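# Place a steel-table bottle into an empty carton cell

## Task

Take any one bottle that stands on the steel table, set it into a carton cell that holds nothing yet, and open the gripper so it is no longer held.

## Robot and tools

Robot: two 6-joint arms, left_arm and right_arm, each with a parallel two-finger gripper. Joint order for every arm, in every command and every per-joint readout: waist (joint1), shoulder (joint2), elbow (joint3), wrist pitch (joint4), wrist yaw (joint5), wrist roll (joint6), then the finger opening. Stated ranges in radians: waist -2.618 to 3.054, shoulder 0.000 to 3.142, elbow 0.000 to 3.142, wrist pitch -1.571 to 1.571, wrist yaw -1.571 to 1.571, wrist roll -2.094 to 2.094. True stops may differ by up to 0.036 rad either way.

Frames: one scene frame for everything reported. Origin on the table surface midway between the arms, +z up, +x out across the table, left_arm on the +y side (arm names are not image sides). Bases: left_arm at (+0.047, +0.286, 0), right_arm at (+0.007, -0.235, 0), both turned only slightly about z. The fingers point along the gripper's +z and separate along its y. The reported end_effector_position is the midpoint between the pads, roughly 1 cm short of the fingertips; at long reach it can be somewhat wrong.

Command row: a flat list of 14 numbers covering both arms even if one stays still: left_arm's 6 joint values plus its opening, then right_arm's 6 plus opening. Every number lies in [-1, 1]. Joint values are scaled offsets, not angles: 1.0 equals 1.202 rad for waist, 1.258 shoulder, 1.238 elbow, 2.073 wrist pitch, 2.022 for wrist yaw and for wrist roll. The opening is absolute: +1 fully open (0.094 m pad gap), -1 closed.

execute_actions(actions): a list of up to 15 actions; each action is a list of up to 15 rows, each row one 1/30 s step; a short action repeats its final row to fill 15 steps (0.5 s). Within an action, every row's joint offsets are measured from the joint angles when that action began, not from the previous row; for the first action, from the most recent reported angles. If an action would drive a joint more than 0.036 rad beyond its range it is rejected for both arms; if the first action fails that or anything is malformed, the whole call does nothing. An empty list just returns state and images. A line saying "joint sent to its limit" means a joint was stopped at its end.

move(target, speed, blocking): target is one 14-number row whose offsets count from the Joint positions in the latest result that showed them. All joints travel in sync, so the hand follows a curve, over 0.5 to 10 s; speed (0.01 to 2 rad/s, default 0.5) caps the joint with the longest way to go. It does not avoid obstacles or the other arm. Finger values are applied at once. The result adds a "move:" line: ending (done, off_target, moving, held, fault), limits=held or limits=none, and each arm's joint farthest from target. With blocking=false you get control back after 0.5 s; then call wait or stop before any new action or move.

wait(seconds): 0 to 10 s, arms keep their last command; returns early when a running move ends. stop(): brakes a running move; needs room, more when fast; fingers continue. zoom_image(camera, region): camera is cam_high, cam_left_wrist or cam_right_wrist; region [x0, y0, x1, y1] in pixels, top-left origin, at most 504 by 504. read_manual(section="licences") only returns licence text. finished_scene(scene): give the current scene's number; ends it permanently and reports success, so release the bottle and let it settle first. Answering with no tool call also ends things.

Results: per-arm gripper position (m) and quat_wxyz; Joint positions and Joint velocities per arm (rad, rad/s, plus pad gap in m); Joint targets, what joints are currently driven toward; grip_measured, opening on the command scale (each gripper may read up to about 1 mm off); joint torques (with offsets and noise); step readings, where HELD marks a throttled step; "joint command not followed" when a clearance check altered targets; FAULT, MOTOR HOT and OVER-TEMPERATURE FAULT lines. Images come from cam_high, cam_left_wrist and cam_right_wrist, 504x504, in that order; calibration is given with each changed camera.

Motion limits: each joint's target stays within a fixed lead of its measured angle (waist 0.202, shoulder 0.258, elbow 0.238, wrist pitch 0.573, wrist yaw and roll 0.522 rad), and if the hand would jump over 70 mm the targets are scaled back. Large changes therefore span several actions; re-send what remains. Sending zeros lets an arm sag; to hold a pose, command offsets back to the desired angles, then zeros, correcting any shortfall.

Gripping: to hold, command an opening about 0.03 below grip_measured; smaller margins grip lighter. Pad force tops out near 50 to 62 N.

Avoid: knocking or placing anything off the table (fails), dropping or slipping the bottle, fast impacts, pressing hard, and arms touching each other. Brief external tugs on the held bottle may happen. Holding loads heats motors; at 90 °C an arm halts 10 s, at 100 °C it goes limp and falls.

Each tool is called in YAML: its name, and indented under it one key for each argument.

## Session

execute_actions:
  actions: []

Scene clock: 0.00 s.
left_arm: end_effector_position=(+0.4053, +0.2392, +0.3919) grip_measured=+1.000 end_effector_quat_wxyz=(+0.580, +0.451, +0.481, +0.478) | right_arm: end_effector_position=(+0.5510, -0.5219, +0.2484) grip_measured=+1.000 end_effector_quat_wxyz=(+0.588, +0.755, +0.097, +0.274)
Joint names: [waist, shoulder, elbow, wrist pitch, wrist yaw, wrist roll]
Joint positions: left_arm=[-0.29   0.941  0.81   0.261 -0.132  1.46   0.094] | right_arm=[-0.356  2.11   1.654  0.247  0.697  2.014  0.094]
Joint velocities: left_arm=[ 0.002  0.002 -0.017 -0.007 -0.022 -0.007  0.   ] | right_arm=[-0.017  0.002 -0.007  0.022  0.022  0.022  0.   ]
Joint torques (N m, as the arm reports them, + toward a larger angle): no reading
Joint targets: left_arm=[-0.290 0.934 0.819 0.257 -0.132 1.455] | right_arm=[-0.356 2.098 1.664 0.241 0.701 2.004]
camera_calibration (this result's frames):
cam_left_wrist: T_world_to_cam=[[0.0844876, 0.0934705, -0.992031, 0.333151], [-0.463861, 0.884821, 0.0438637, -0.00886109], [0.88187, 0.456459, 0.118114, -0.389129], [0, 0, 0, 1]] pos_world=[0.310904, 0.154322, 0.376846]
cam_right_wrist: T_world_to_cam=[[0.1922, 0.241579, -0.951156, 0.263913], [0.278578, 0.915924, 0.288923, 0.252037], [0.940985, -0.320502, 0.108742, -0.587182], [0, 0, 0, 1]] pos_world=[0.431594, -0.482795, 0.242054]

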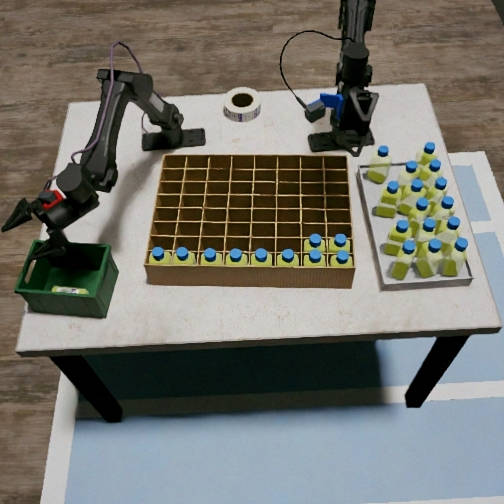

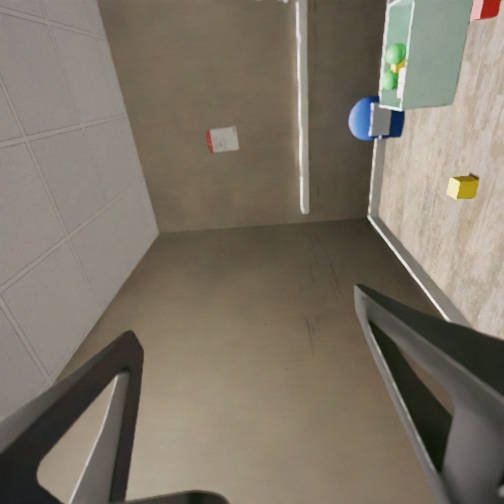

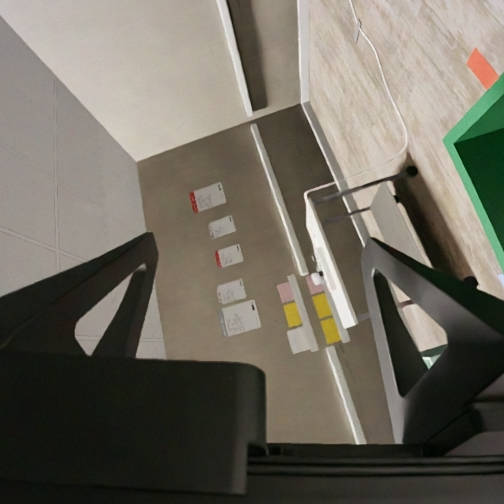

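zoom_image:
  camera: "cam_high"
  region: [280, 130, 480, 300]

Region (280, 130, 480, 300) of cam_high's 504x504 image, scaled by 2.520, with more detail than that image has; it fills the top 428 rows of this view, and the rest is white.

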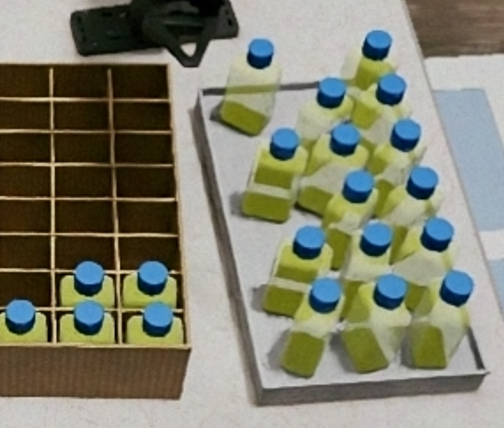

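move:
  target: [0.422,0.293,0.43,-0.88,0.065,-1,0.2,0,0,0,0,0,0,1]
  speed: 1.3

Scene clock: 3.03 s.
left_arm: end_effector_position=(+0.2395, +0.3475, +0.1887) grip_measured=+0.201 end_effector_quat_wxyz=(+0.019, -0.415, +0.910, +0.002) | right_arm: end_effector_position=(+0.5510, -0.5219, +0.2483) grip_measured=+1.000 end_effector_quat_wxyz=(+0.588, +0.755, +0.096, +0.274)
Joint names: [waist, shoulder, elbow, wrist pitch, wrist yaw, wrist roll]
Joint positions: left_arm=[ 0.206  1.298  1.315 -1.551 -0.008 -0.556  0.056] | right_arm=[-0.356  2.11   1.654  0.246  0.697  2.016  0.094]
Joint velocities: left_arm=[ 0.007  0.012 -0.007  0.022  0.022 -0.022 -0.   ] | right_arm=[ 0.007 -0.007  0.012 -0.022 -0.051 -0.066  0.   ]
Joint torques (N m, as the arm reports them, + toward a larger angle): left_arm=[ 0.8  -2.95  8.93  0.33  0.04 -0.08] | right_arm=[  0.   -13.55   6.69   1.91   0.12  -0.04]
Joint targets: left_arm=[0.218 1.309 1.343 -1.563 -0.001 -0.562] | right_arm=[-0.356 2.110 1.654 0.246 0.697 2.014]
move: off_target (left_arm); limits=none; left_arm: farthest joint: the elbow, 0.028 radians from its target (0.532 radians at the start); right_arm: farthest joint: the wrist roll, 0.002 radians from its target (0.000 radians at the start)
camera_calibration (this result's frames):
cam_left_wrist: T_world_to_cam=[[0.585295, -0.808946, 0.055096, 0.131464], [-0.727255, -0.493715, 0.476808, 0.28771], [-0.35851, -0.319142, -0.877279, 0.486079], [0, 0, 0, 1]] pos_world=[0.306558, 0.403523, 0.282002]
cam_right_wrist: T_world_to_cam=[[0.193757, 0.242764, -0.950539, 0.263448], [0.278464, 0.915441, 0.290562, 0.251462], [0.9407, -0.320989, 0.109772, -0.58751], [0, 0, 0, 1]] pos_world=[0.431602, -0.482739, 0.241844]

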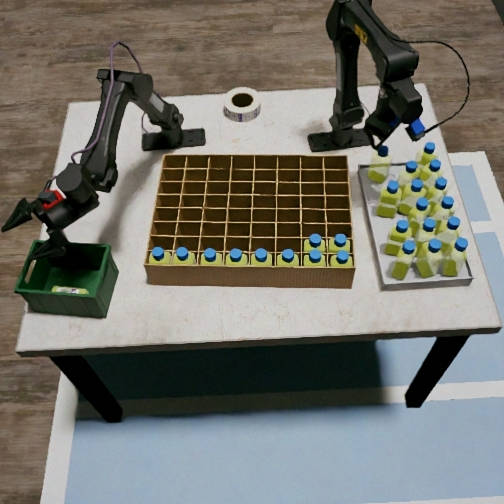

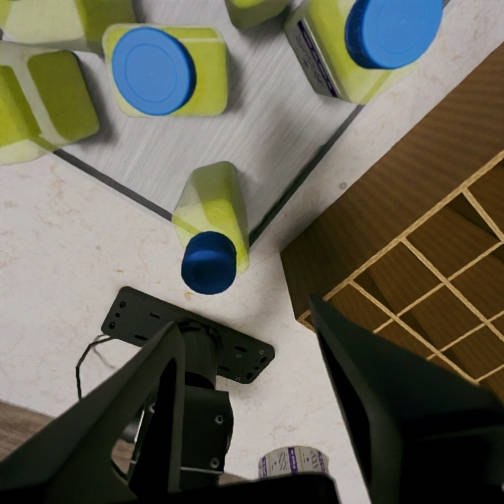

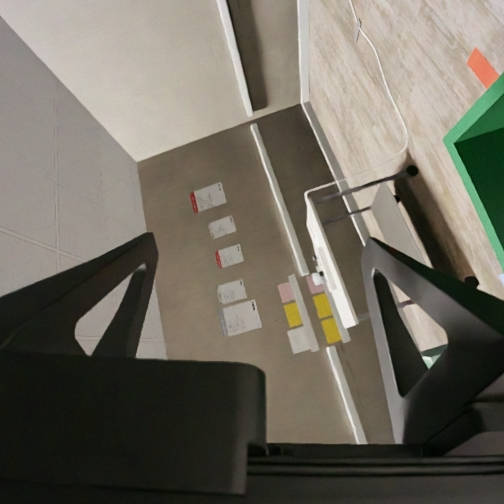

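zoom_image:
  camera: "cam_left_wrist"
  region: [130, 140, 290, 300]

Region (130, 140, 290, 300) of cam_left_wrist's 504x504 image, scaled by 3.150, with more detail than that image has.

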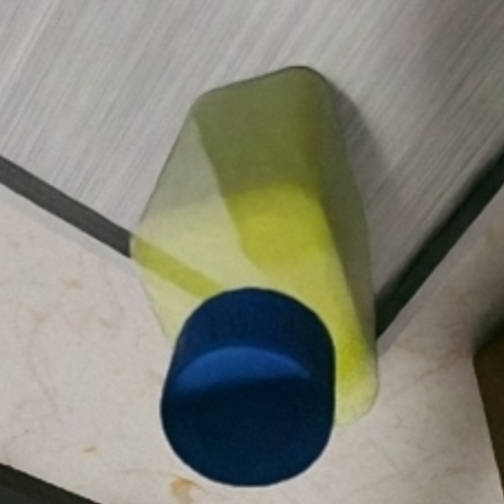

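move:
  target: [0.097,-0.01,-0.206,0.104,0,0.055,0.5,0,0,0,0,0,0,1]
  speed: 0.35

Scene clock: 4.93 s.
left_arm: end_effector_position=(+0.2303, +0.3665, +0.1275) grip_measured=+0.499 end_effector_quat_wxyz=(-0.002, -0.414, +0.910, +0.004) | right_arm: end_effector_position=(+0.5510, -0.5219, +0.2483) grip_measured=+1.000 end_effector_quat_wxyz=(+0.587, +0.755, +0.096, +0.275)
Joint names: [waist, shoulder, elbow, wrist pitch, wrist yaw, wrist roll]
Joint positions: left_arm=[ 0.311  1.298  1.07  -1.347 -0.008 -0.45   0.07 ] | right_arm=[-0.356  2.11   1.654  0.246  0.697  2.018  0.094]
Joint velocities: left_arm=[ 0.007 -0.002  0.002 -0.007 -0.037 -0.022 -0.001] | right_arm=[-0.007 -0.002  0.002 -0.007  0.022 -0.022  0.   ]
Joint torques (N m, as the arm reports them, + toward a larger angle): left_arm=[ 0.85 -5.26  5.77  0.5  -0.04  0.06] | right_arm=[  0.02 -13.58   6.71   1.9    0.1   -0.03]
Joint targets: left_arm=[0.323 1.285 1.060 -1.335 -0.008 -0.445] | right_arm=[-0.356 2.110 1.654 0.246 0.697 2.016]
move: done; limits=none; left_arm: farthest joint: the shoulder, 0.013 radians from its target (0.013 radians at the start); right_arm: farthest joint: the wrist roll, 0.002 radians from its target (0.000 radians at the start)
camera_calibration (this result's frames):
cam_left_wrist: T_world_to_cam=[[0.586279, -0.809008, 0.0422284, 0.15706], [-0.708392, -0.486681, 0.511198, 0.308347], [-0.393011, -0.329619, -0.858425, 0.444556], [0, 0, 0, 1]] pos_world=[0.301064, 0.423663, 0.217359]
cam_right_wrist: T_world_to_cam=[[0.195661, 0.243841, -0.949873, 0.262795], [0.278241, 0.914987, 0.292199, 0.250942], [0.940372, -0.321465, 0.111181, -0.587927], [0, 0, 0, 1]] pos_world=[0.431629, -0.482687, 0.241663]

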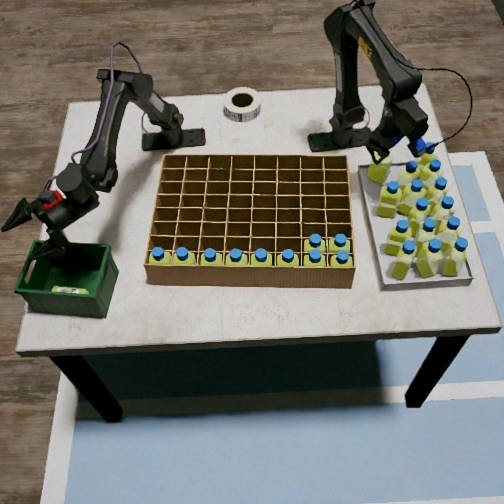

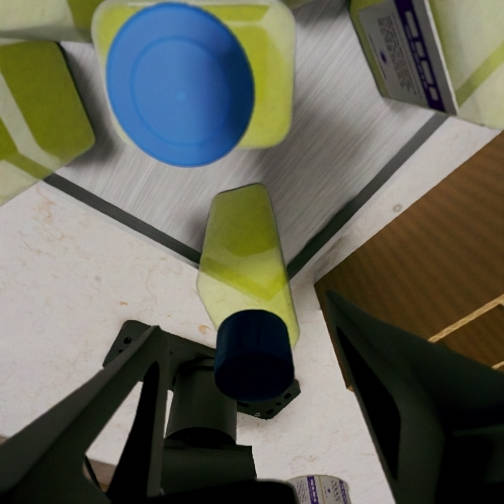

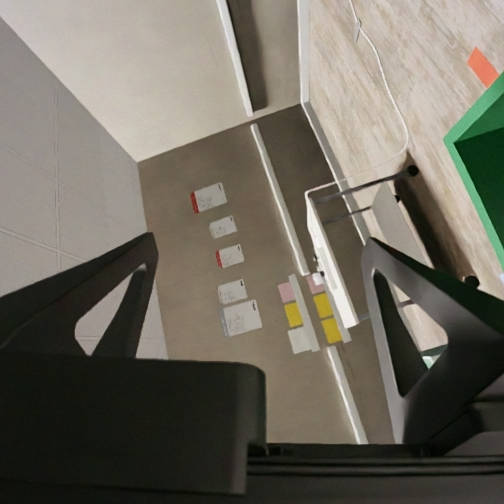

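move:
  target: [0,0,0.043,-0.017,0,0,0.5,0,0,0,0,0,0,1]
  speed: 0.2

move:
  target: [0,0,0.02,0,0,0,-0.55,0,0,0,0,0,0,1]
  speed: 0.2

Scene clock: 6.13 s.
left_arm: end_effector_position=(+0.2309, +0.3668, +0.1344) grip_measured=+0.499 end_effector_quat_wxyz=(-0.000, -0.414, +0.910, +0.004) | right_arm: end_effector_position=(+0.5510, -0.5219, +0.2483) grip_measured=+1.000 end_effector_quat_wxyz=(+0.587, +0.755, +0.095, +0.276)
Joint names: [waist, shoulder, elbow, wrist pitch, wrist yaw, wrist roll]
Joint positions: left_arm=[ 0.311  1.298  1.097 -1.371 -0.008 -0.45   0.07 ] | right_arm=[-0.356  2.11   1.654  0.246  0.697  2.021  0.094]
Joint velocities: left_arm=[-0.007 -0.012 -0.002  0.037  0.066 -0.037 -0.001] | right_arm=[ 0.007 -0.017  0.012  0.081 -0.022  0.007  0.   ]
Joint torques (N m, as the arm reports them, + toward a larger angle): left_arm=[-0.08 -4.11  8.83  0.28 -0.04  0.02] | right_arm=[  0.03 -13.6    6.7    1.91   0.1   -0.04]
Joint targets: left_arm=[0.311 1.298 1.123 -1.382 -0.008 -0.450] | right_arm=[-0.356 2.110 1.654 0.246 0.697 2.018]
move: off_target (left_arm); limits=none; left_arm: farthest joint: the elbow, 0.026 radians from its target (0.053 radians at the start); right_arm: farthest joint: the wrist roll, 0.003 radians from its target (0.000 radians at the start)
camera_calibration (this result's frames):
cam_left_wrist: T_world_to_cam=[[0.585836, -0.809289, 0.0429875, 0.156722], [-0.710186, -0.487097, 0.508304, 0.306332], [-0.390426, -0.328312, -0.860104, 0.449979], [0, 0, 0, 1]] pos_world=[0.301423, 0.42378, 0.224582]
cam_right_wrist: T_world_to_cam=[[0.197564, 0.244916, -0.949202, 0.262141], [0.278014, 0.914532, 0.293835, 0.250423], [0.940041, -0.321943, 0.112588, -0.588344], [0, 0, 0, 1]] pos_world=[0.431656, -0.482636, 0.241483]

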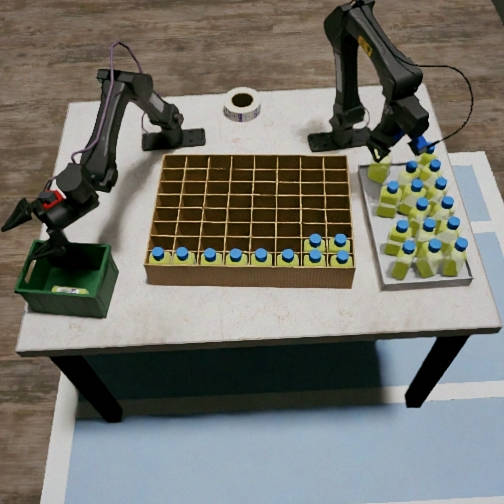

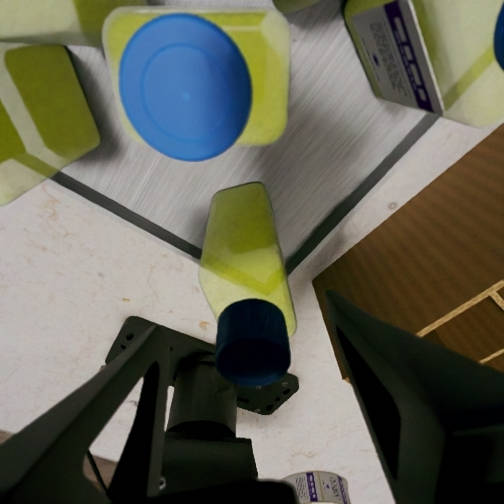

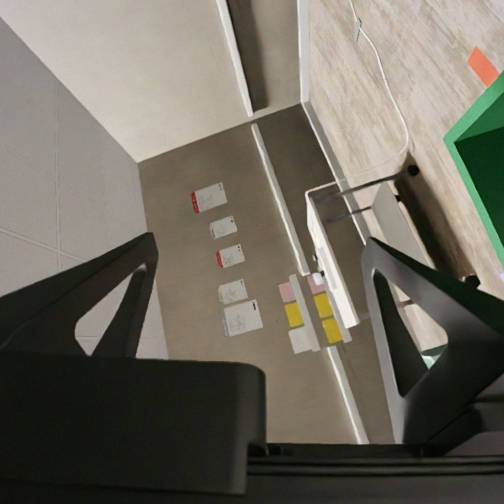

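Scene clock: 6.83 s.
left_arm: end_effector_position=(+0.2310, +0.3668, +0.1344) grip_measured=-0.442 end_effector_quat_wxyz=(+0.000, -0.414, +0.910, +0.004) | right_arm: end_effector_position=(+0.5510, -0.5219, +0.2483) grip_measured=+1.000 end_effector_quat_wxyz=(+0.587, +0.756, +0.094, +0.276)
Joint names: [waist, shoulder, elbow, wrist pitch, wrist yaw, wrist roll]
Joint positions: left_arm=[ 0.311  1.298  1.097 -1.37  -0.008 -0.45   0.026] | right_arm=[-0.356  2.11   1.654  0.246  0.697  2.023  0.094]
Joint velocities: left_arm=[-0.012  0.007 -0.007 -0.081 -0.037  0.051 -0.   ] | right_arm=[ 0.002 -0.007  0.012  0.081  0.022 -0.037  0.   ]
Joint torques (N m, as the arm reports them, + toward a larger angle): left_arm=[ 0.   -4.18  8.76  0.38 -0.05  0.  ] | right_arm=[ -0.03 -13.6    6.71   1.9    0.09  -0.03]
Joint targets: left_arm=[0.311 1.298 1.122 -1.370 -0.008 -0.450] | right_arm=[-0.356 2.110 1.654 0.246 0.697 2.021]
move: off_target (left_arm); limits=none; left_arm: farthest joint: the elbow, 0.024 radians from its target (0.024 radians at the start); right_arm: farthest joint: the wrist roll, 0.002 radians from its target (0.000 radians at the start)
camera_calibration (this result's frames):
cam_left_wrist: T_world_to_cam=[[0.585815, -0.80928, 0.0434434, 0.156575], [-0.71044, -0.486995, 0.508046, 0.306457], [-0.389995, -0.328485, -0.860233, 0.449996], [0, 0, 0, 1]] pos_world=[0.301491, 0.423773, 0.224605]
cam_right_wrist: T_world_to_cam=[[0.199466, 0.245989, -0.948527, 0.261486], [0.277785, 0.914075, 0.29547, 0.249905], [0.939707, -0.322422, 0.113994, -0.588759], [0, 0, 0, 1]] pos_world=[0.431684, -0.482584, 0.241302]

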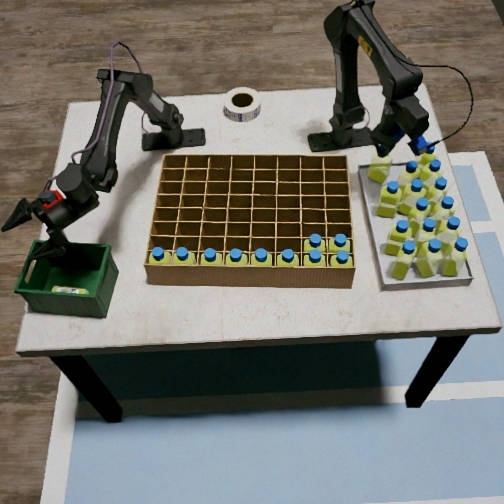

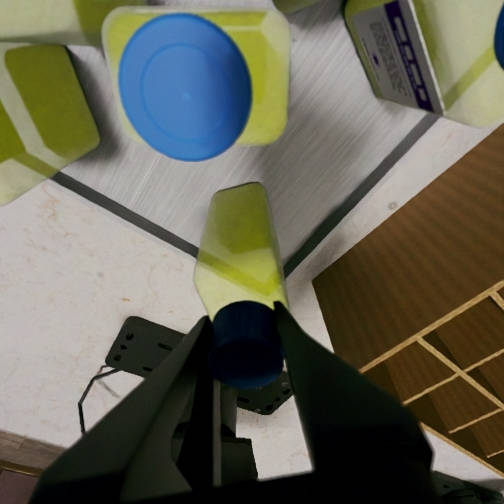

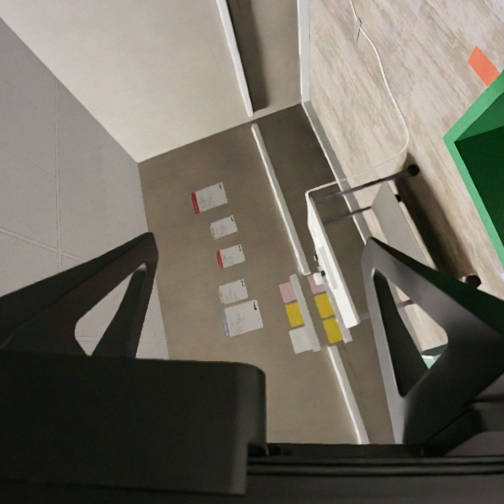

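move:
  target: [-0.13,-0.137,0.293,-0.097,0,0,-0.55,0,0,0,0,0,0,1]
  speed: 0.4

Scene clock: 8.57 s.
left_arm: end_effector_position=(+0.2413, +0.3396, +0.2491) grip_measured=-0.442 end_effector_quat_wxyz=(+0.149, -0.344, +0.927, -0.010) | right_arm: end_effector_position=(+0.5510, -0.5219, +0.2483) grip_measured=+1.000 end_effector_quat_wxyz=(+0.586, +0.756, +0.093, +0.277)
Joint names: [waist, shoulder, elbow, wrist pitch, wrist yaw, wrist roll]
Joint positions: left_arm=[ 0.167  1.142  1.433 -1.561 -0.008 -0.45   0.026] | right_arm=[-0.356  2.11   1.654  0.246  0.697  2.025  0.094]
Joint velocities: left_arm=[-0.012  0.012  0.002  0.007  0.051  0.051 -0.   ] | right_arm=[ 0.007  0.007 -0.007  0.007 -0.037 -0.066  0.   ]
Joint torques (N m, as the arm reports them, + toward a larger angle): left_arm=[-0.96 -3.7   8.63  0.97 -0.04 -0.01] | right_arm=[  0.01 -13.59   6.69   1.9    0.1   -0.04]
Joint targets: left_arm=[0.155 1.126 1.460 -1.563 -0.008 -0.450] | right_arm=[-0.356 2.110 1.654 0.246 0.697 2.023]
joint sent to its limit (left arm) — the command would take the wrist pitch past its lower limit, so that joint was sent only as far as its limit.
move: off_target (left_arm); limits=none; left_arm: farthest joint: the elbow, 0.027 radians from its target (0.362 radians at the start); right_arm: farthest joint: the wrist roll, 0.002 radians from its target (0.000 radians at the start)
camera_calibration (this result's frames):
cam_left_wrist: T_world_to_cam=[[0.441102, -0.891072, 0.106866, 0.170483], [-0.881988, -0.408401, 0.23517, 0.324944], [-0.165909, -0.197989, -0.966061, 0.471742], [0, 0, 0, 1]] pos_world=[0.289663, 0.37802, 0.361096]
cam_right_wrist: T_world_to_cam=[[0.201366, 0.247061, -0.947846, 0.260829], [0.277552, 0.913616, 0.297103, 0.249388], [0.93937, -0.322903, 0.115399, -0.589174], [0, 0, 0, 1]] pos_world=[0.431712, -0.482532, 0.241122]

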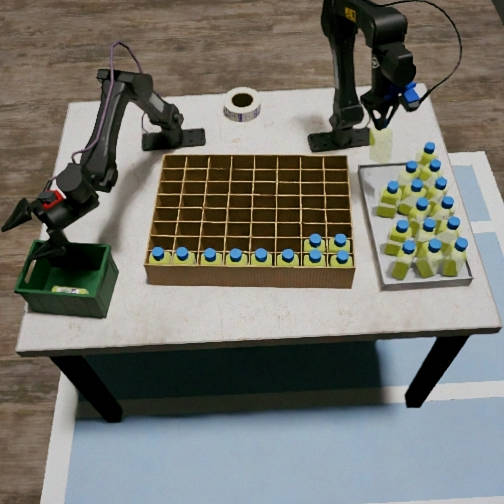

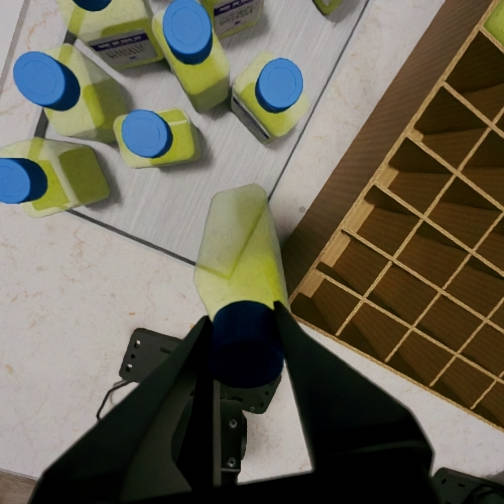

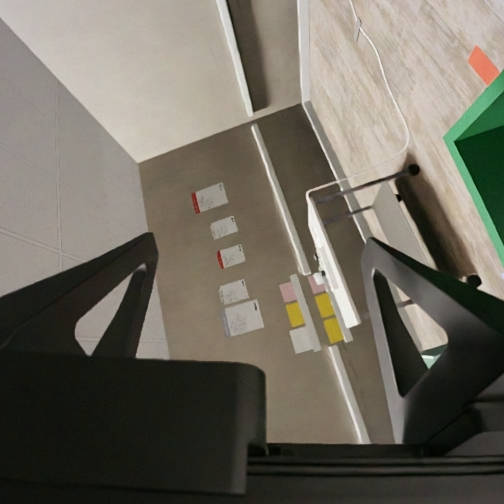

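move:
  target: [-0.387,0.211,0.174,0,0,-0.589,-0.55,0,0,0,0,0,0,1]
  speed: 0.9

Scene clock: 12.07 s.
left_arm: end_effector_position=(+0.3005, +0.2381, +0.2463) grip_measured=-0.442 end_effector_quat_wxyz=(+0.070, -0.656, +0.747, -0.085) | right_arm: end_effector_position=(+0.5510, -0.5219, +0.2483) grip_measured=+1.000 end_effector_quat_wxyz=(+0.586, +0.756, +0.092, +0.278)
Joint names: [waist, shoulder, elbow, wrist pitch, wrist yaw, wrist roll]
Joint positions: left_arm=[-0.288  1.405  1.615 -1.561 -0.007 -1.636  0.026] | right_arm=[-0.356  2.11   1.654  0.246  0.697  2.027  0.094]
Joint velocities: left_arm=[ 0.012  0.022 -0.017 -0.022 -0.007  0.051 -0.   ] | right_arm=[-0.002 -0.007 -0.007 -0.022 -0.037 -0.066  0.   ]
Joint torques (N m, as the arm reports them, + toward a larger angle): left_arm=[-0.79 -4.75  9.29  0.82 -0.04 -0.06] | right_arm=[  0.   -13.54   6.72   1.9    0.1   -0.05]
Joint targets: left_arm=[-0.298 1.408 1.648 -1.561 -0.008 -1.641] | right_arm=[-0.356 2.110 1.654 0.246 0.697 2.025]
move: off_target (left_arm); limits=none; left_arm: farthest joint: the elbow, 0.033 radians from its target (0.215 radians at the start); right_arm: farthest joint: the wrist roll, 0.002 radians from its target (0.000 radians at the start)
camera_calibration (this result's frames):
cam_left_wrist: T_world_to_cam=[[0.901786, -0.342356, 0.263771, -0.253515], [-0.429285, -0.780127, 0.4551, 0.234612], [0.049969, -0.523636, -0.850476, 0.442933], [0, 0, 0, 1]] pos_world=[0.307199, 0.328171, 0.336801]
cam_right_wrist: T_world_to_cam=[[0.203266, 0.248131, -0.947161, 0.260171], [0.277315, 0.913155, 0.298736, 0.248872], [0.939031, -0.323385, 0.116803, -0.589587], [0, 0, 0, 1]] pos_world=[0.43174, -0.48248, 0.240942]

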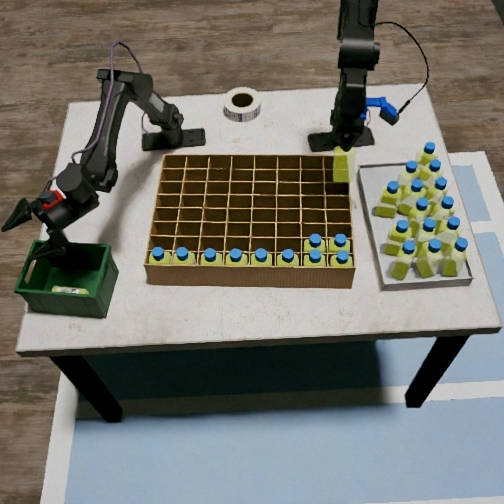

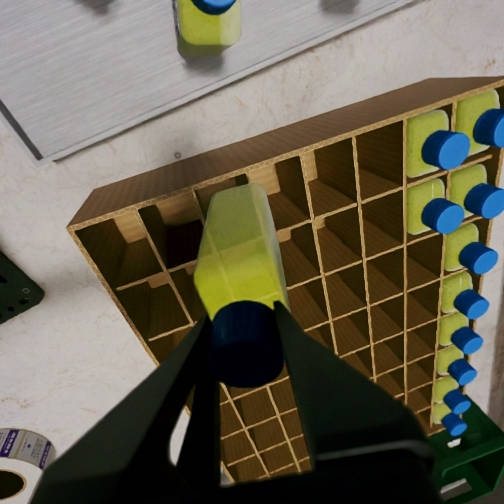

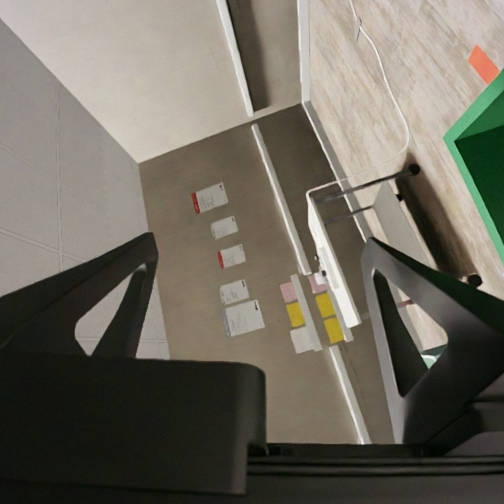

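move:
  target: [-0.023,0.056,-0.024,0,0,-0.002,-0.55,0,0,0,0,0,0,1]
  speed: 0.2

Scene clock: 13.20 s.
left_arm: end_effector_position=(+0.3043, +0.2330, +0.2222) grip_measured=-0.442 end_effector_quat_wxyz=(+0.040, -0.653, +0.755, -0.047) | right_arm: end_effector_position=(+0.5510, -0.5219, +0.2483) grip_measured=+1.000 end_effector_quat_wxyz=(+0.586, +0.756, +0.091, +0.278)
Joint names: [waist, shoulder, elbow, wrist pitch, wrist yaw, wrist roll]
Joint positions: left_arm=[-0.304  1.476  1.59  -1.561 -0.007 -1.637  0.026] | right_arm=[-0.356  2.11   1.654  0.246  0.697  2.03   0.094]
Joint velocities: left_arm=[-0.012  0.002 -0.002 -0.066 -0.066 -0.022 -0.001] | right_arm=[ 0.007  0.002  0.002  0.007 -0.022 -0.051  0.   ]
Joint torques (N m, as the arm reports them, + toward a larger angle): left_arm=[-0.94 -5.97  6.02  0.62 -0.03 -0.05] | right_arm=[ -0.01 -13.58   6.71   1.91   0.11  -0.03]
Joint targets: left_arm=[-0.315 1.475 1.585 -1.561 -0.007 -1.640] | right_arm=[-0.356 2.110 1.654 0.246 0.697 2.027]
move: done; limits=none; left_arm: farthest joint: the waist, 0.012 radians from its target (0.028 radians at the start); right_arm: farthest joint: the wrist roll, 0.003 radians from its target (0.000 radians at the start)
camera_calibration (this result's frames):
cam_left_wrist: T_world_to_cam=[[0.916848, -0.360805, 0.170906, -0.231947], [-0.39732, -0.782734, 0.479024, 0.228851], [-0.03906, -0.507097, -0.861004, 0.445181], [0, 0, 0, 1]] pos_world=[0.320976, 0.321192, 0.313319]
cam_right_wrist: T_world_to_cam=[[0.205165, 0.2492, -0.946471, 0.259511], [0.277076, 0.912693, 0.300368, 0.248358], [0.938688, -0.323869, 0.118206, -0.589999], [0, 0, 0, 1]] pos_world=[0.431769, -0.482427, 0.240762]

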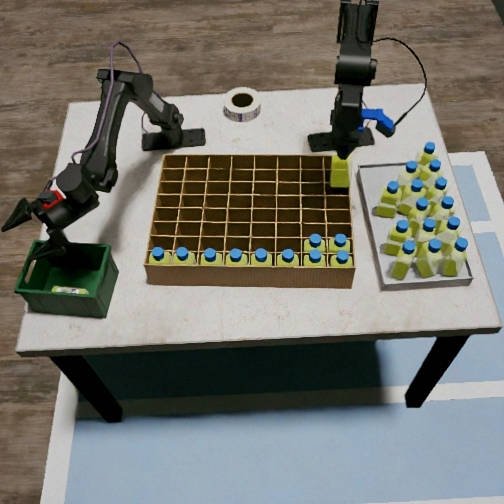

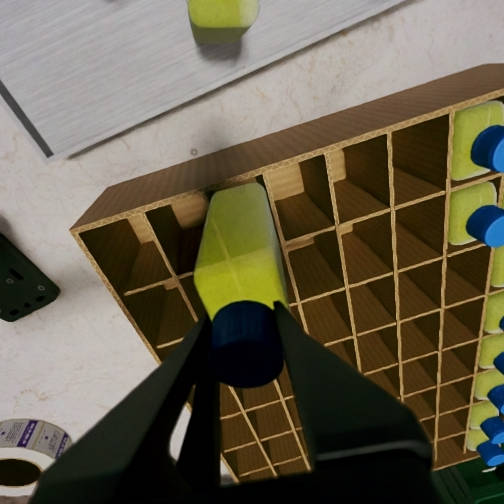

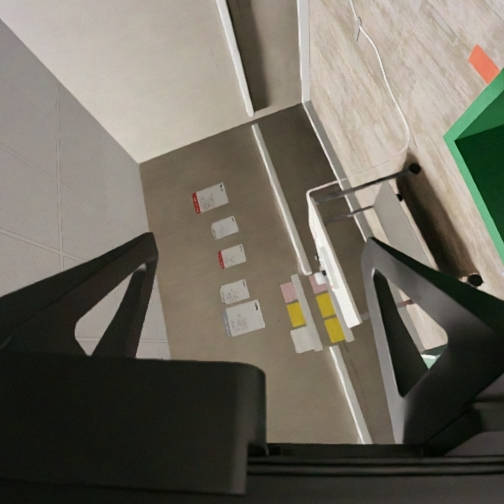

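zoom_image:
  camera: "cam_left_wrist"
  region: [140, 140, 340, 300]

Region (140, 140, 340, 300) of cam_left_wrist's 504x504 image, scaled by 2.520, with more detail than that image has; it fills the top 403 rows of this view, and the rest is white.

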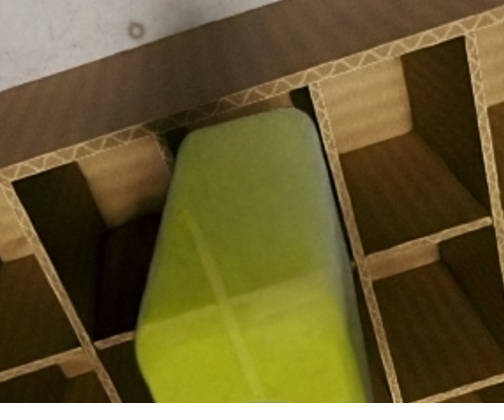

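move:
  target: [-0.022,0,-0.004,0,0,-0.027,-0.55,0,0,0,0,0,0,1]
  speed: 0.2

move:
  target: [0,0.11,0.037,0,0,0,-0.55,0,0,0,0,0,0,1]
  speed: 0.15

Scene clock: 14.53 s.
left_arm: end_effector_position=(+0.3035, +0.2292, +0.2222) grip_measured=-0.442 end_effector_quat_wxyz=(+0.039, -0.666, +0.744, -0.048) | right_arm: end_effector_position=(+0.5510, -0.5219, +0.2483) grip_measured=+1.000 end_effector_quat_wxyz=(+0.585, +0.756, +0.090, +0.279)
Joint names: [waist, shoulder, elbow, wrist pitch, wrist yaw, wrist roll]
Joint positions: left_arm=[-0.319  1.476  1.59  -1.561 -0.007 -1.686  0.026] | right_arm=[-0.356  2.11   1.654  0.246  0.697  2.032  0.094]
Joint velocities: left_arm=[-0.002  0.007  0.002  0.007  0.007 -0.037  0.001] | right_arm=[-0.007 -0.002  0.007  0.022 -0.066 -0.007  0.   ]
Joint torques (N m, as the arm reports them, + toward a larger angle): left_arm=[-0.87 -5.82  5.98  0.64 -0.04 -0.05] | right_arm=[  0.   -13.57   6.74   1.9    0.1   -0.04]
Joint targets: left_arm=[-0.330 1.476 1.585 -1.561 -0.007 -1.691] | right_arm=[-0.356 2.110 1.654 0.246 0.697 2.030]
move: done; limits=none; left_arm: farthest joint: the waist, 0.012 radians from its target (0.027 radians at the start); right_arm: farthest joint: the wrist roll, 0.002 radians from its target (0.000 radians at the start)
camera_calibration (this result's frames):
cam_left_wrist: T_world_to_cam=[[0.928842, -0.328079, 0.172095, -0.243983], [-0.3698, -0.792994, 0.484157, 0.218401], [-0.0223716, -0.513346, -0.85789, 0.438891], [0, 0, 0, 1]] pos_world=[0.317205, 0.318447, 0.312768]
cam_right_wrist: T_world_to_cam=[[0.207063, 0.250267, -0.945775, 0.258849], [0.276833, 0.912228, 0.301999, 0.247844], [0.938343, -0.324355, 0.119607, -0.59041], [0, 0, 0, 1]] pos_world=[0.431798, -0.482374, 0.240582]

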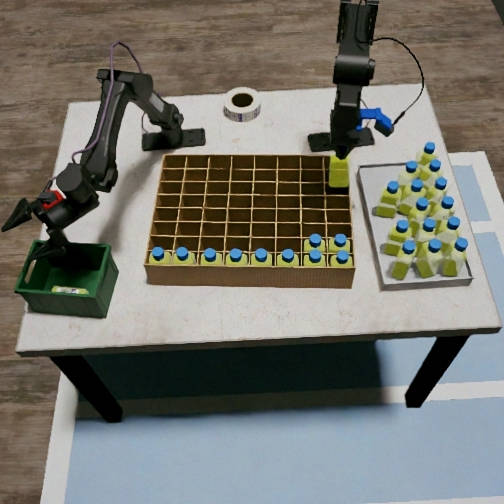

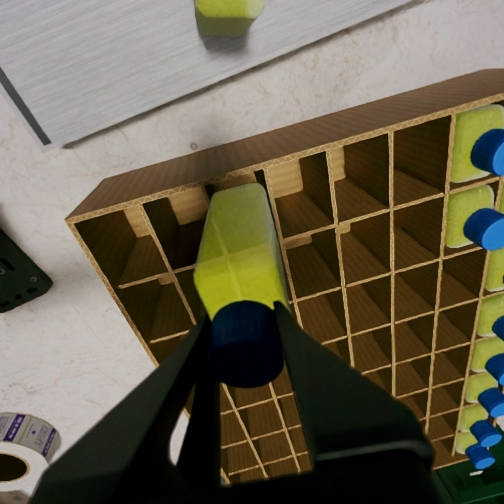

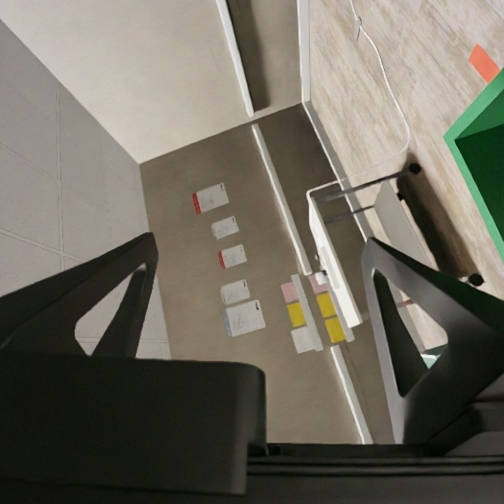

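Scene clock: 15.80 s.
left_arm: end_effector_position=(+0.3174, +0.2260, +0.1912) grip_measured=-0.442 end_effector_quat_wxyz=(+0.003, -0.667, +0.745, +0.002) | right_arm: end_effector_position=(+0.5510, -0.5219, +0.2483) grip_measured=+1.000 end_effector_quat_wxyz=(+0.585, +0.756, +0.090, +0.280)
Joint names: [waist, shoulder, elbow, wrist pitch, wrist yaw, wrist roll]
Joint positions: left_arm=[-0.319  1.613  1.602 -1.56  -0.007 -1.686  0.026] | right_arm=[-0.356  2.11   1.654  0.246  0.697  2.034  0.094]
Joint velocities: left_arm=[-0.002 -0.022  0.007 -0.051  0.037  0.022 -0.   ] | right_arm=[ 0.002 -0.007 -0.027  0.066 -0.007 -0.037  0.   ]
Joint torques (N m, as the arm reports them, + toward a larger angle): left_arm=[-0.09 -7.15  9.39  0.39 -0.05  0.01] | right_arm=[  0.04 -13.56   6.7    1.91   0.1   -0.04]
Joint targets: left_arm=[-0.319 1.615 1.635 -1.561 -0.007 -1.686] | right_arm=[-0.356 2.110 1.654 0.246 0.697 2.032]
move: off_target (left_arm); limits=none; left_arm: farthest joint: the elbow, 0.034 radians from its target (0.046 radians at the start); right_arm: farthest joint: the wrist roll, 0.002 radians from its target (0.000 radians at the start)
camera_calibration (this result's frames):
cam_left_wrist: T_world_to_cam=[[0.942261, -0.331165, 0.04974, -0.232802], [-0.310085, -0.806729, 0.503026, 0.216589], [-0.126458, -0.489406, -0.862839, 0.43949], [0, 0, 0, 1]] pos_world=[0.342098, 0.312722, 0.281839]
cam_right_wrist: T_world_to_cam=[[0.208645, 0.251156, -0.945192, 0.258297], [0.276628, 0.91184, 0.303357, 0.247417], [0.938053, -0.324761, 0.120774, -0.590752], [0, 0, 0, 1]] pos_world=[0.431822, -0.48233, 0.240432]

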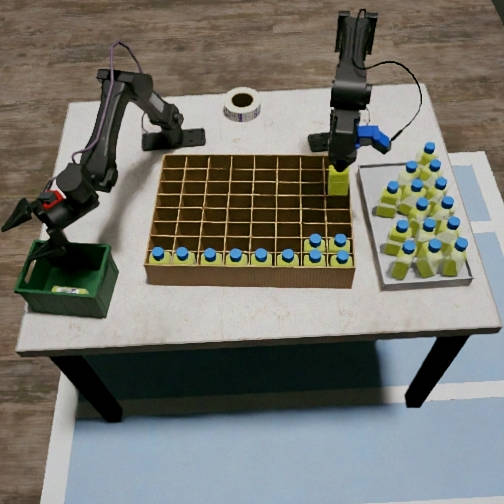

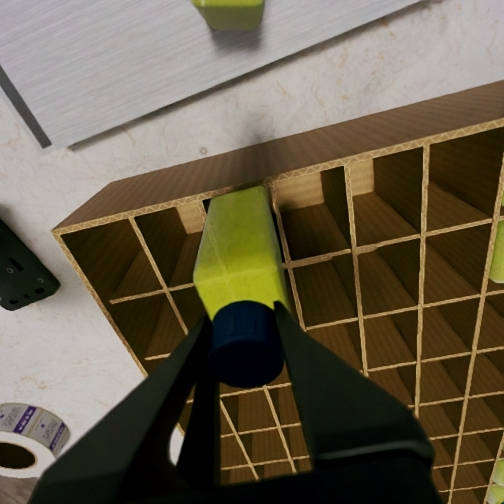

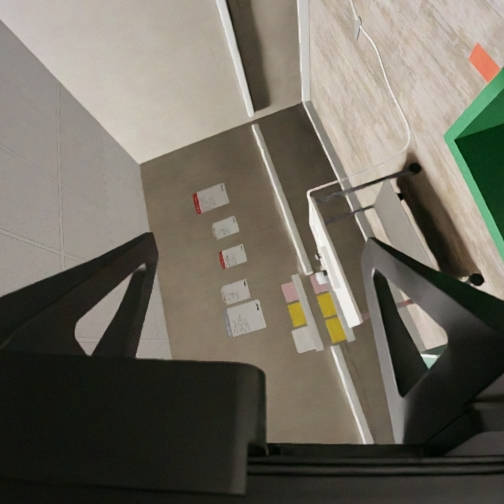

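move:
  target: [0,-0.042,-0.219,0.122,0,0,-0.55,0,0,0,0,0,0,1]
  speed: 0.25

move:
  target: [0,0,0,0,0,0,0.1,0,0,0,0,0,0,1]

move:
  target: [0,0,0.14,-0.07,0,0,0.1,0,0,0,0,0,0,1]

Scene clock: 17.77 s.
left_arm: end_effector_position=(+0.3195, +0.2255, +0.1311) grip_measured=-0.442 end_effector_quat_wxyz=(+0.005, -0.667, +0.745, -0.000) | right_arm: end_effector_position=(+0.5510, -0.5219, +0.2483) grip_measured=+1.000 end_effector_quat_wxyz=(+0.585, +0.756, +0.089, +0.280)
Joint names: [waist, shoulder, elbow, wrist pitch, wrist yaw, wrist roll]
Joint positions: left_arm=[-0.319  1.59   1.338 -1.312 -0.007 -1.686  0.026] | right_arm=[-0.356  2.11   1.654  0.246  0.697  2.036  0.094]
Joint velocities: left_arm=[ 0.007 -0.007 -0.002  0.066 -0.022  0.007 -0.   ] | right_arm=[ 0.012  0.012 -0.002 -0.007  0.007 -0.022  0.   ]
Joint torques (N m, as the arm reports them, + toward a larger angle): left_arm=[-0.02 -9.92  6.05  0.46 -0.05 -0.02] | right_arm=[ -0.01 -13.57   6.73   1.91   0.09  -0.03]
Joint targets: left_arm=[-0.319 1.560 1.331 -1.307 -0.007 -1.686] | right_arm=[-0.356 2.110 1.654 0.246 0.697 2.034]
move: off_target (left_arm); limits=none; left_arm: farthest joint: the shoulder, 0.030 radians from its target (0.053 radians at the start); right_arm: farthest joint: the wrist roll, 0.002 radians from its target (0.000 radians at the start)
camera_calibration (this result's frames):
cam_left_wrist: T_world_to_cam=[[0.941905, -0.331084, 0.0565539, -0.23272], [-0.313449, -0.805955, 0.502181, 0.248051], [-0.120684, -0.490734, -0.862911, 0.386193], [0, 0, 0, 1]] pos_world=[0.343559, 0.312386, 0.221845]
cam_right_wrist: T_world_to_cam=[[0.210541, 0.25222, -0.944488, 0.257633], [0.27638, 0.911371, 0.304986, 0.246905], [0.937703, -0.325249, 0.122172, -0.591161], [0, 0, 0, 1]] pos_world=[0.431852, -0.482277, 0.240252]

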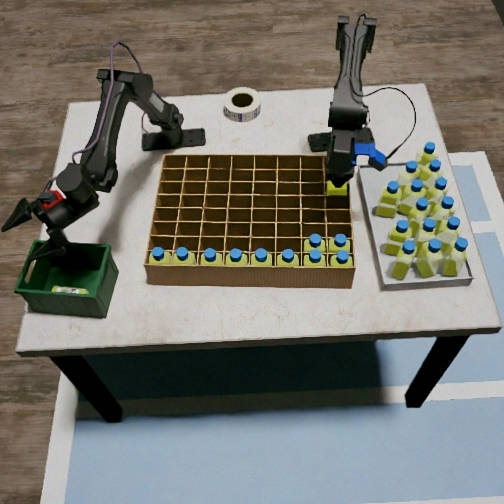

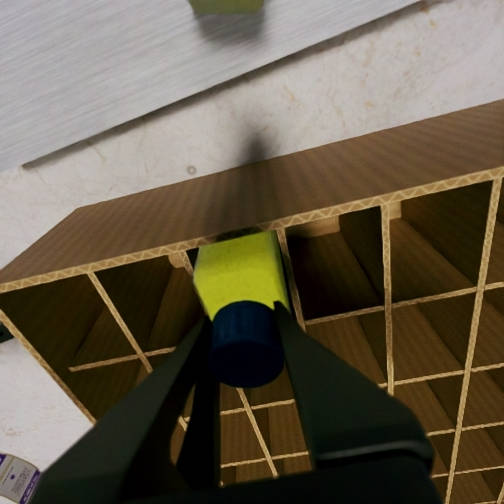

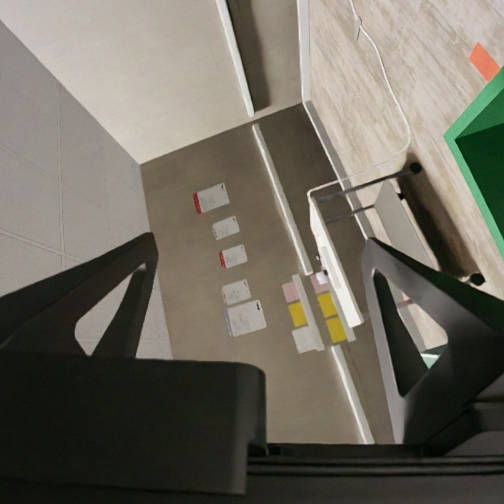

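Scene clock: 18.27 s.
left_arm: end_effector_position=(+0.3195, +0.2255, +0.1311) grip_measured=+0.099 end_effector_quat_wxyz=(+0.005, -0.667, +0.745, -0.000) | right_arm: end_effector_position=(+0.5510, -0.5219, +0.2483) grip_measured=+1.000 end_effector_quat_wxyz=(+0.584, +0.756, +0.088, +0.281)
Joint names: [waist, shoulder, elbow, wrist pitch, wrist yaw, wrist roll]
Joint positions: left_arm=[-0.319  1.59   1.338 -1.312 -0.007 -1.686  0.052] | right_arm=[-0.356  2.11   1.654  0.246  0.697  2.038  0.094]
Joint velocities: left_arm=[-0.002  0.002 -0.022 -0.007 -0.066 -0.022 -0.   ] | right_arm=[ 0.002 -0.017 -0.017  0.066 -0.037 -0.022  0.   ]
Joint torques (N m, as the arm reports them, + toward a larger angle): left_arm=[-0.02 -7.22  6.65  0.4  -0.06  0.01] | right_arm=[ -0.02 -13.53   6.73   1.9    0.1   -0.04]
Joint targets: left_arm=[-0.319 1.590 1.338 -1.312 -0.007 -1.686] | right_arm=[-0.356 2.110 1.654 0.246 0.697 2.036]
move: done; limits=none; left_arm: farthest joint: the waist, 0.000 radians from its target (0.000 radians at the start); right_arm: farthest joint: the wrist roll, 0.002 radians from its target (0.000 radians at the start)
camera_calibration (this result's frames):
cam_left_wrist: T_world_to_cam=[[0.941905, -0.331084, 0.0565539, -0.23272], [-0.313449, -0.805955, 0.502181, 0.248051], [-0.120684, -0.490734, -0.862911, 0.386193], [0, 0, 0, 1]] pos_world=[0.343559, 0.312386, 0.221845]
cam_right_wrist: T_world_to_cam=[[0.212436, 0.253283, -0.943779, 0.256967], [0.276128, 0.910902, 0.306614, 0.246395], [0.93735, -0.325739, 0.12357, -0.59157], [0, 0, 0, 1]] pos_world=[0.431882, -0.482224, 0.240073]

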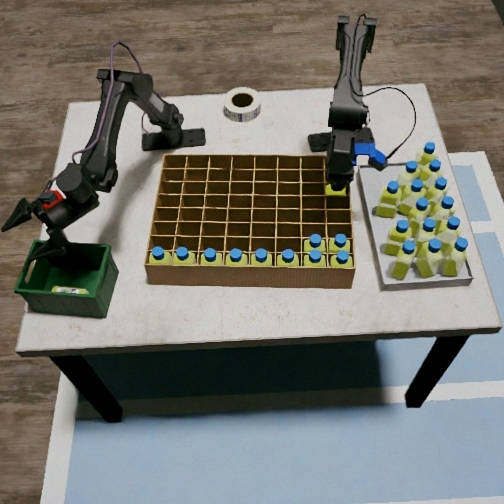

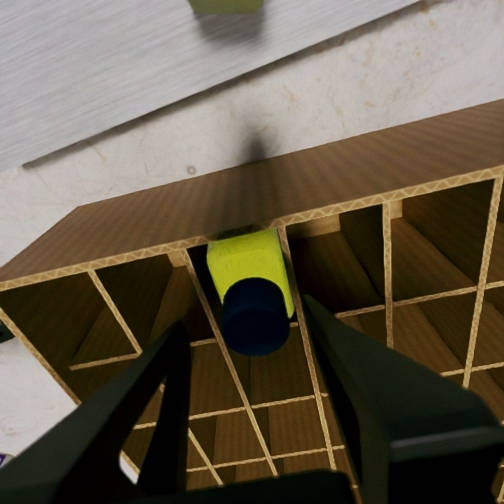

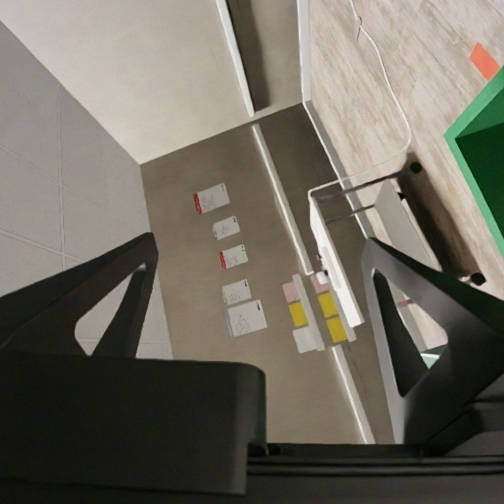

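Scene clock: 19.37 s.
left_arm: end_effector_position=(+0.3224, +0.2249, +0.1690) grip_measured=+0.099 end_effector_quat_wxyz=(+0.011, -0.667, +0.745, -0.009) | right_arm: end_effector_position=(+0.5510, -0.5219, +0.2483) grip_measured=+1.000 end_effector_quat_wxyz=(+0.584, +0.756, +0.087, +0.282)
Joint names: [waist, shoulder, elbow, wrist pitch, wrist yaw, wrist roll]
Joint positions: left_arm=[-0.319  1.59   1.488 -1.441 -0.007 -1.686  0.052] | right_arm=[-0.356  2.11   1.654  0.246  0.697  2.041  0.094]
Joint velocities: left_arm=[ 0.002  0.002  0.012 -0.007 -0.007 -0.051 -0.001] | right_arm=[-0.012 -0.017  0.007  0.007  0.007 -0.066  0.   ]
Joint torques (N m, as the arm reports them, + toward a larger angle): left_arm=[-0.05 -7.27  8.55  0.28 -0.04 -0.01] | right_arm=[  0.   -13.6    6.75   1.91   0.1   -0.03]
Joint targets: left_arm=[-0.319 1.590 1.511 -1.457 -0.007 -1.686] | right_arm=[-0.356 2.110 1.654 0.246 0.697 2.039]
move: off_target (left_arm); limits=none; left_arm: farthest joint: the elbow, 0.023 radians from its target (0.174 radians at the start); right_arm: farthest joint: the wrist roll, 0.003 radians from its target (0.000 radians at the start)
camera_calibration (this result's frames):
cam_left_wrist: T_world_to_cam=[[0.940478, -0.330755, 0.0781123, -0.241109], [-0.324061, -0.803515, 0.499349, 0.23275], [-0.102398, -0.49494, -0.862873, 0.413955], [0, 0, 0, 1]] pos_world=[0.344571, 0.312153, 0.259801]
cam_right_wrist: T_world_to_cam=[[0.214331, 0.254344, -0.943065, 0.2563], [0.275872, 0.91043, 0.30824, 0.245885], [0.936994, -0.326231, 0.124967, -0.591977], [0, 0, 0, 1]] pos_world=[0.431912, -0.482171, 0.239893]

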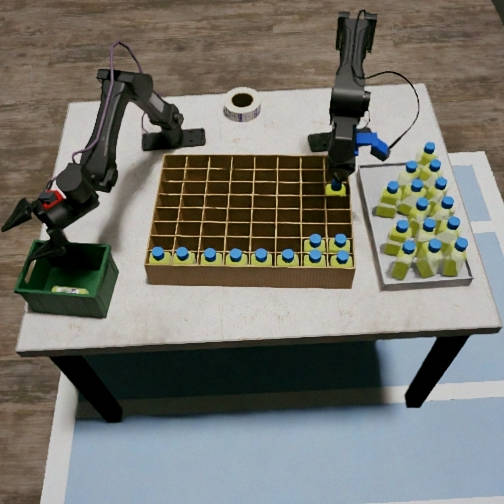

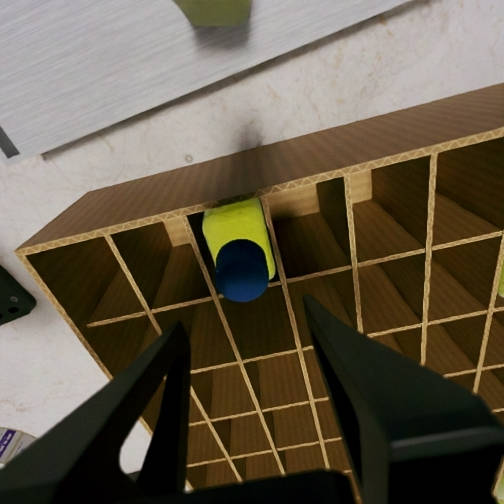

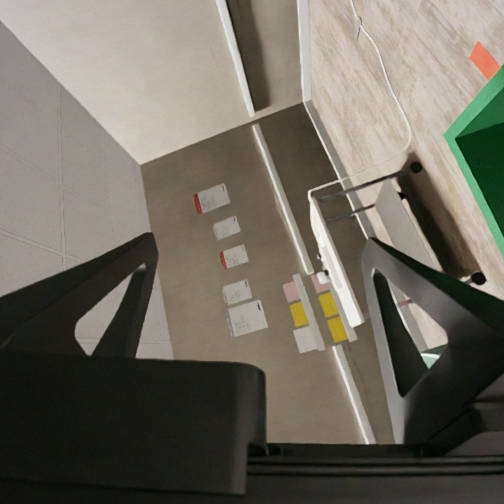

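finished_scene:
  scene: 2

The scene is finished: the task was done.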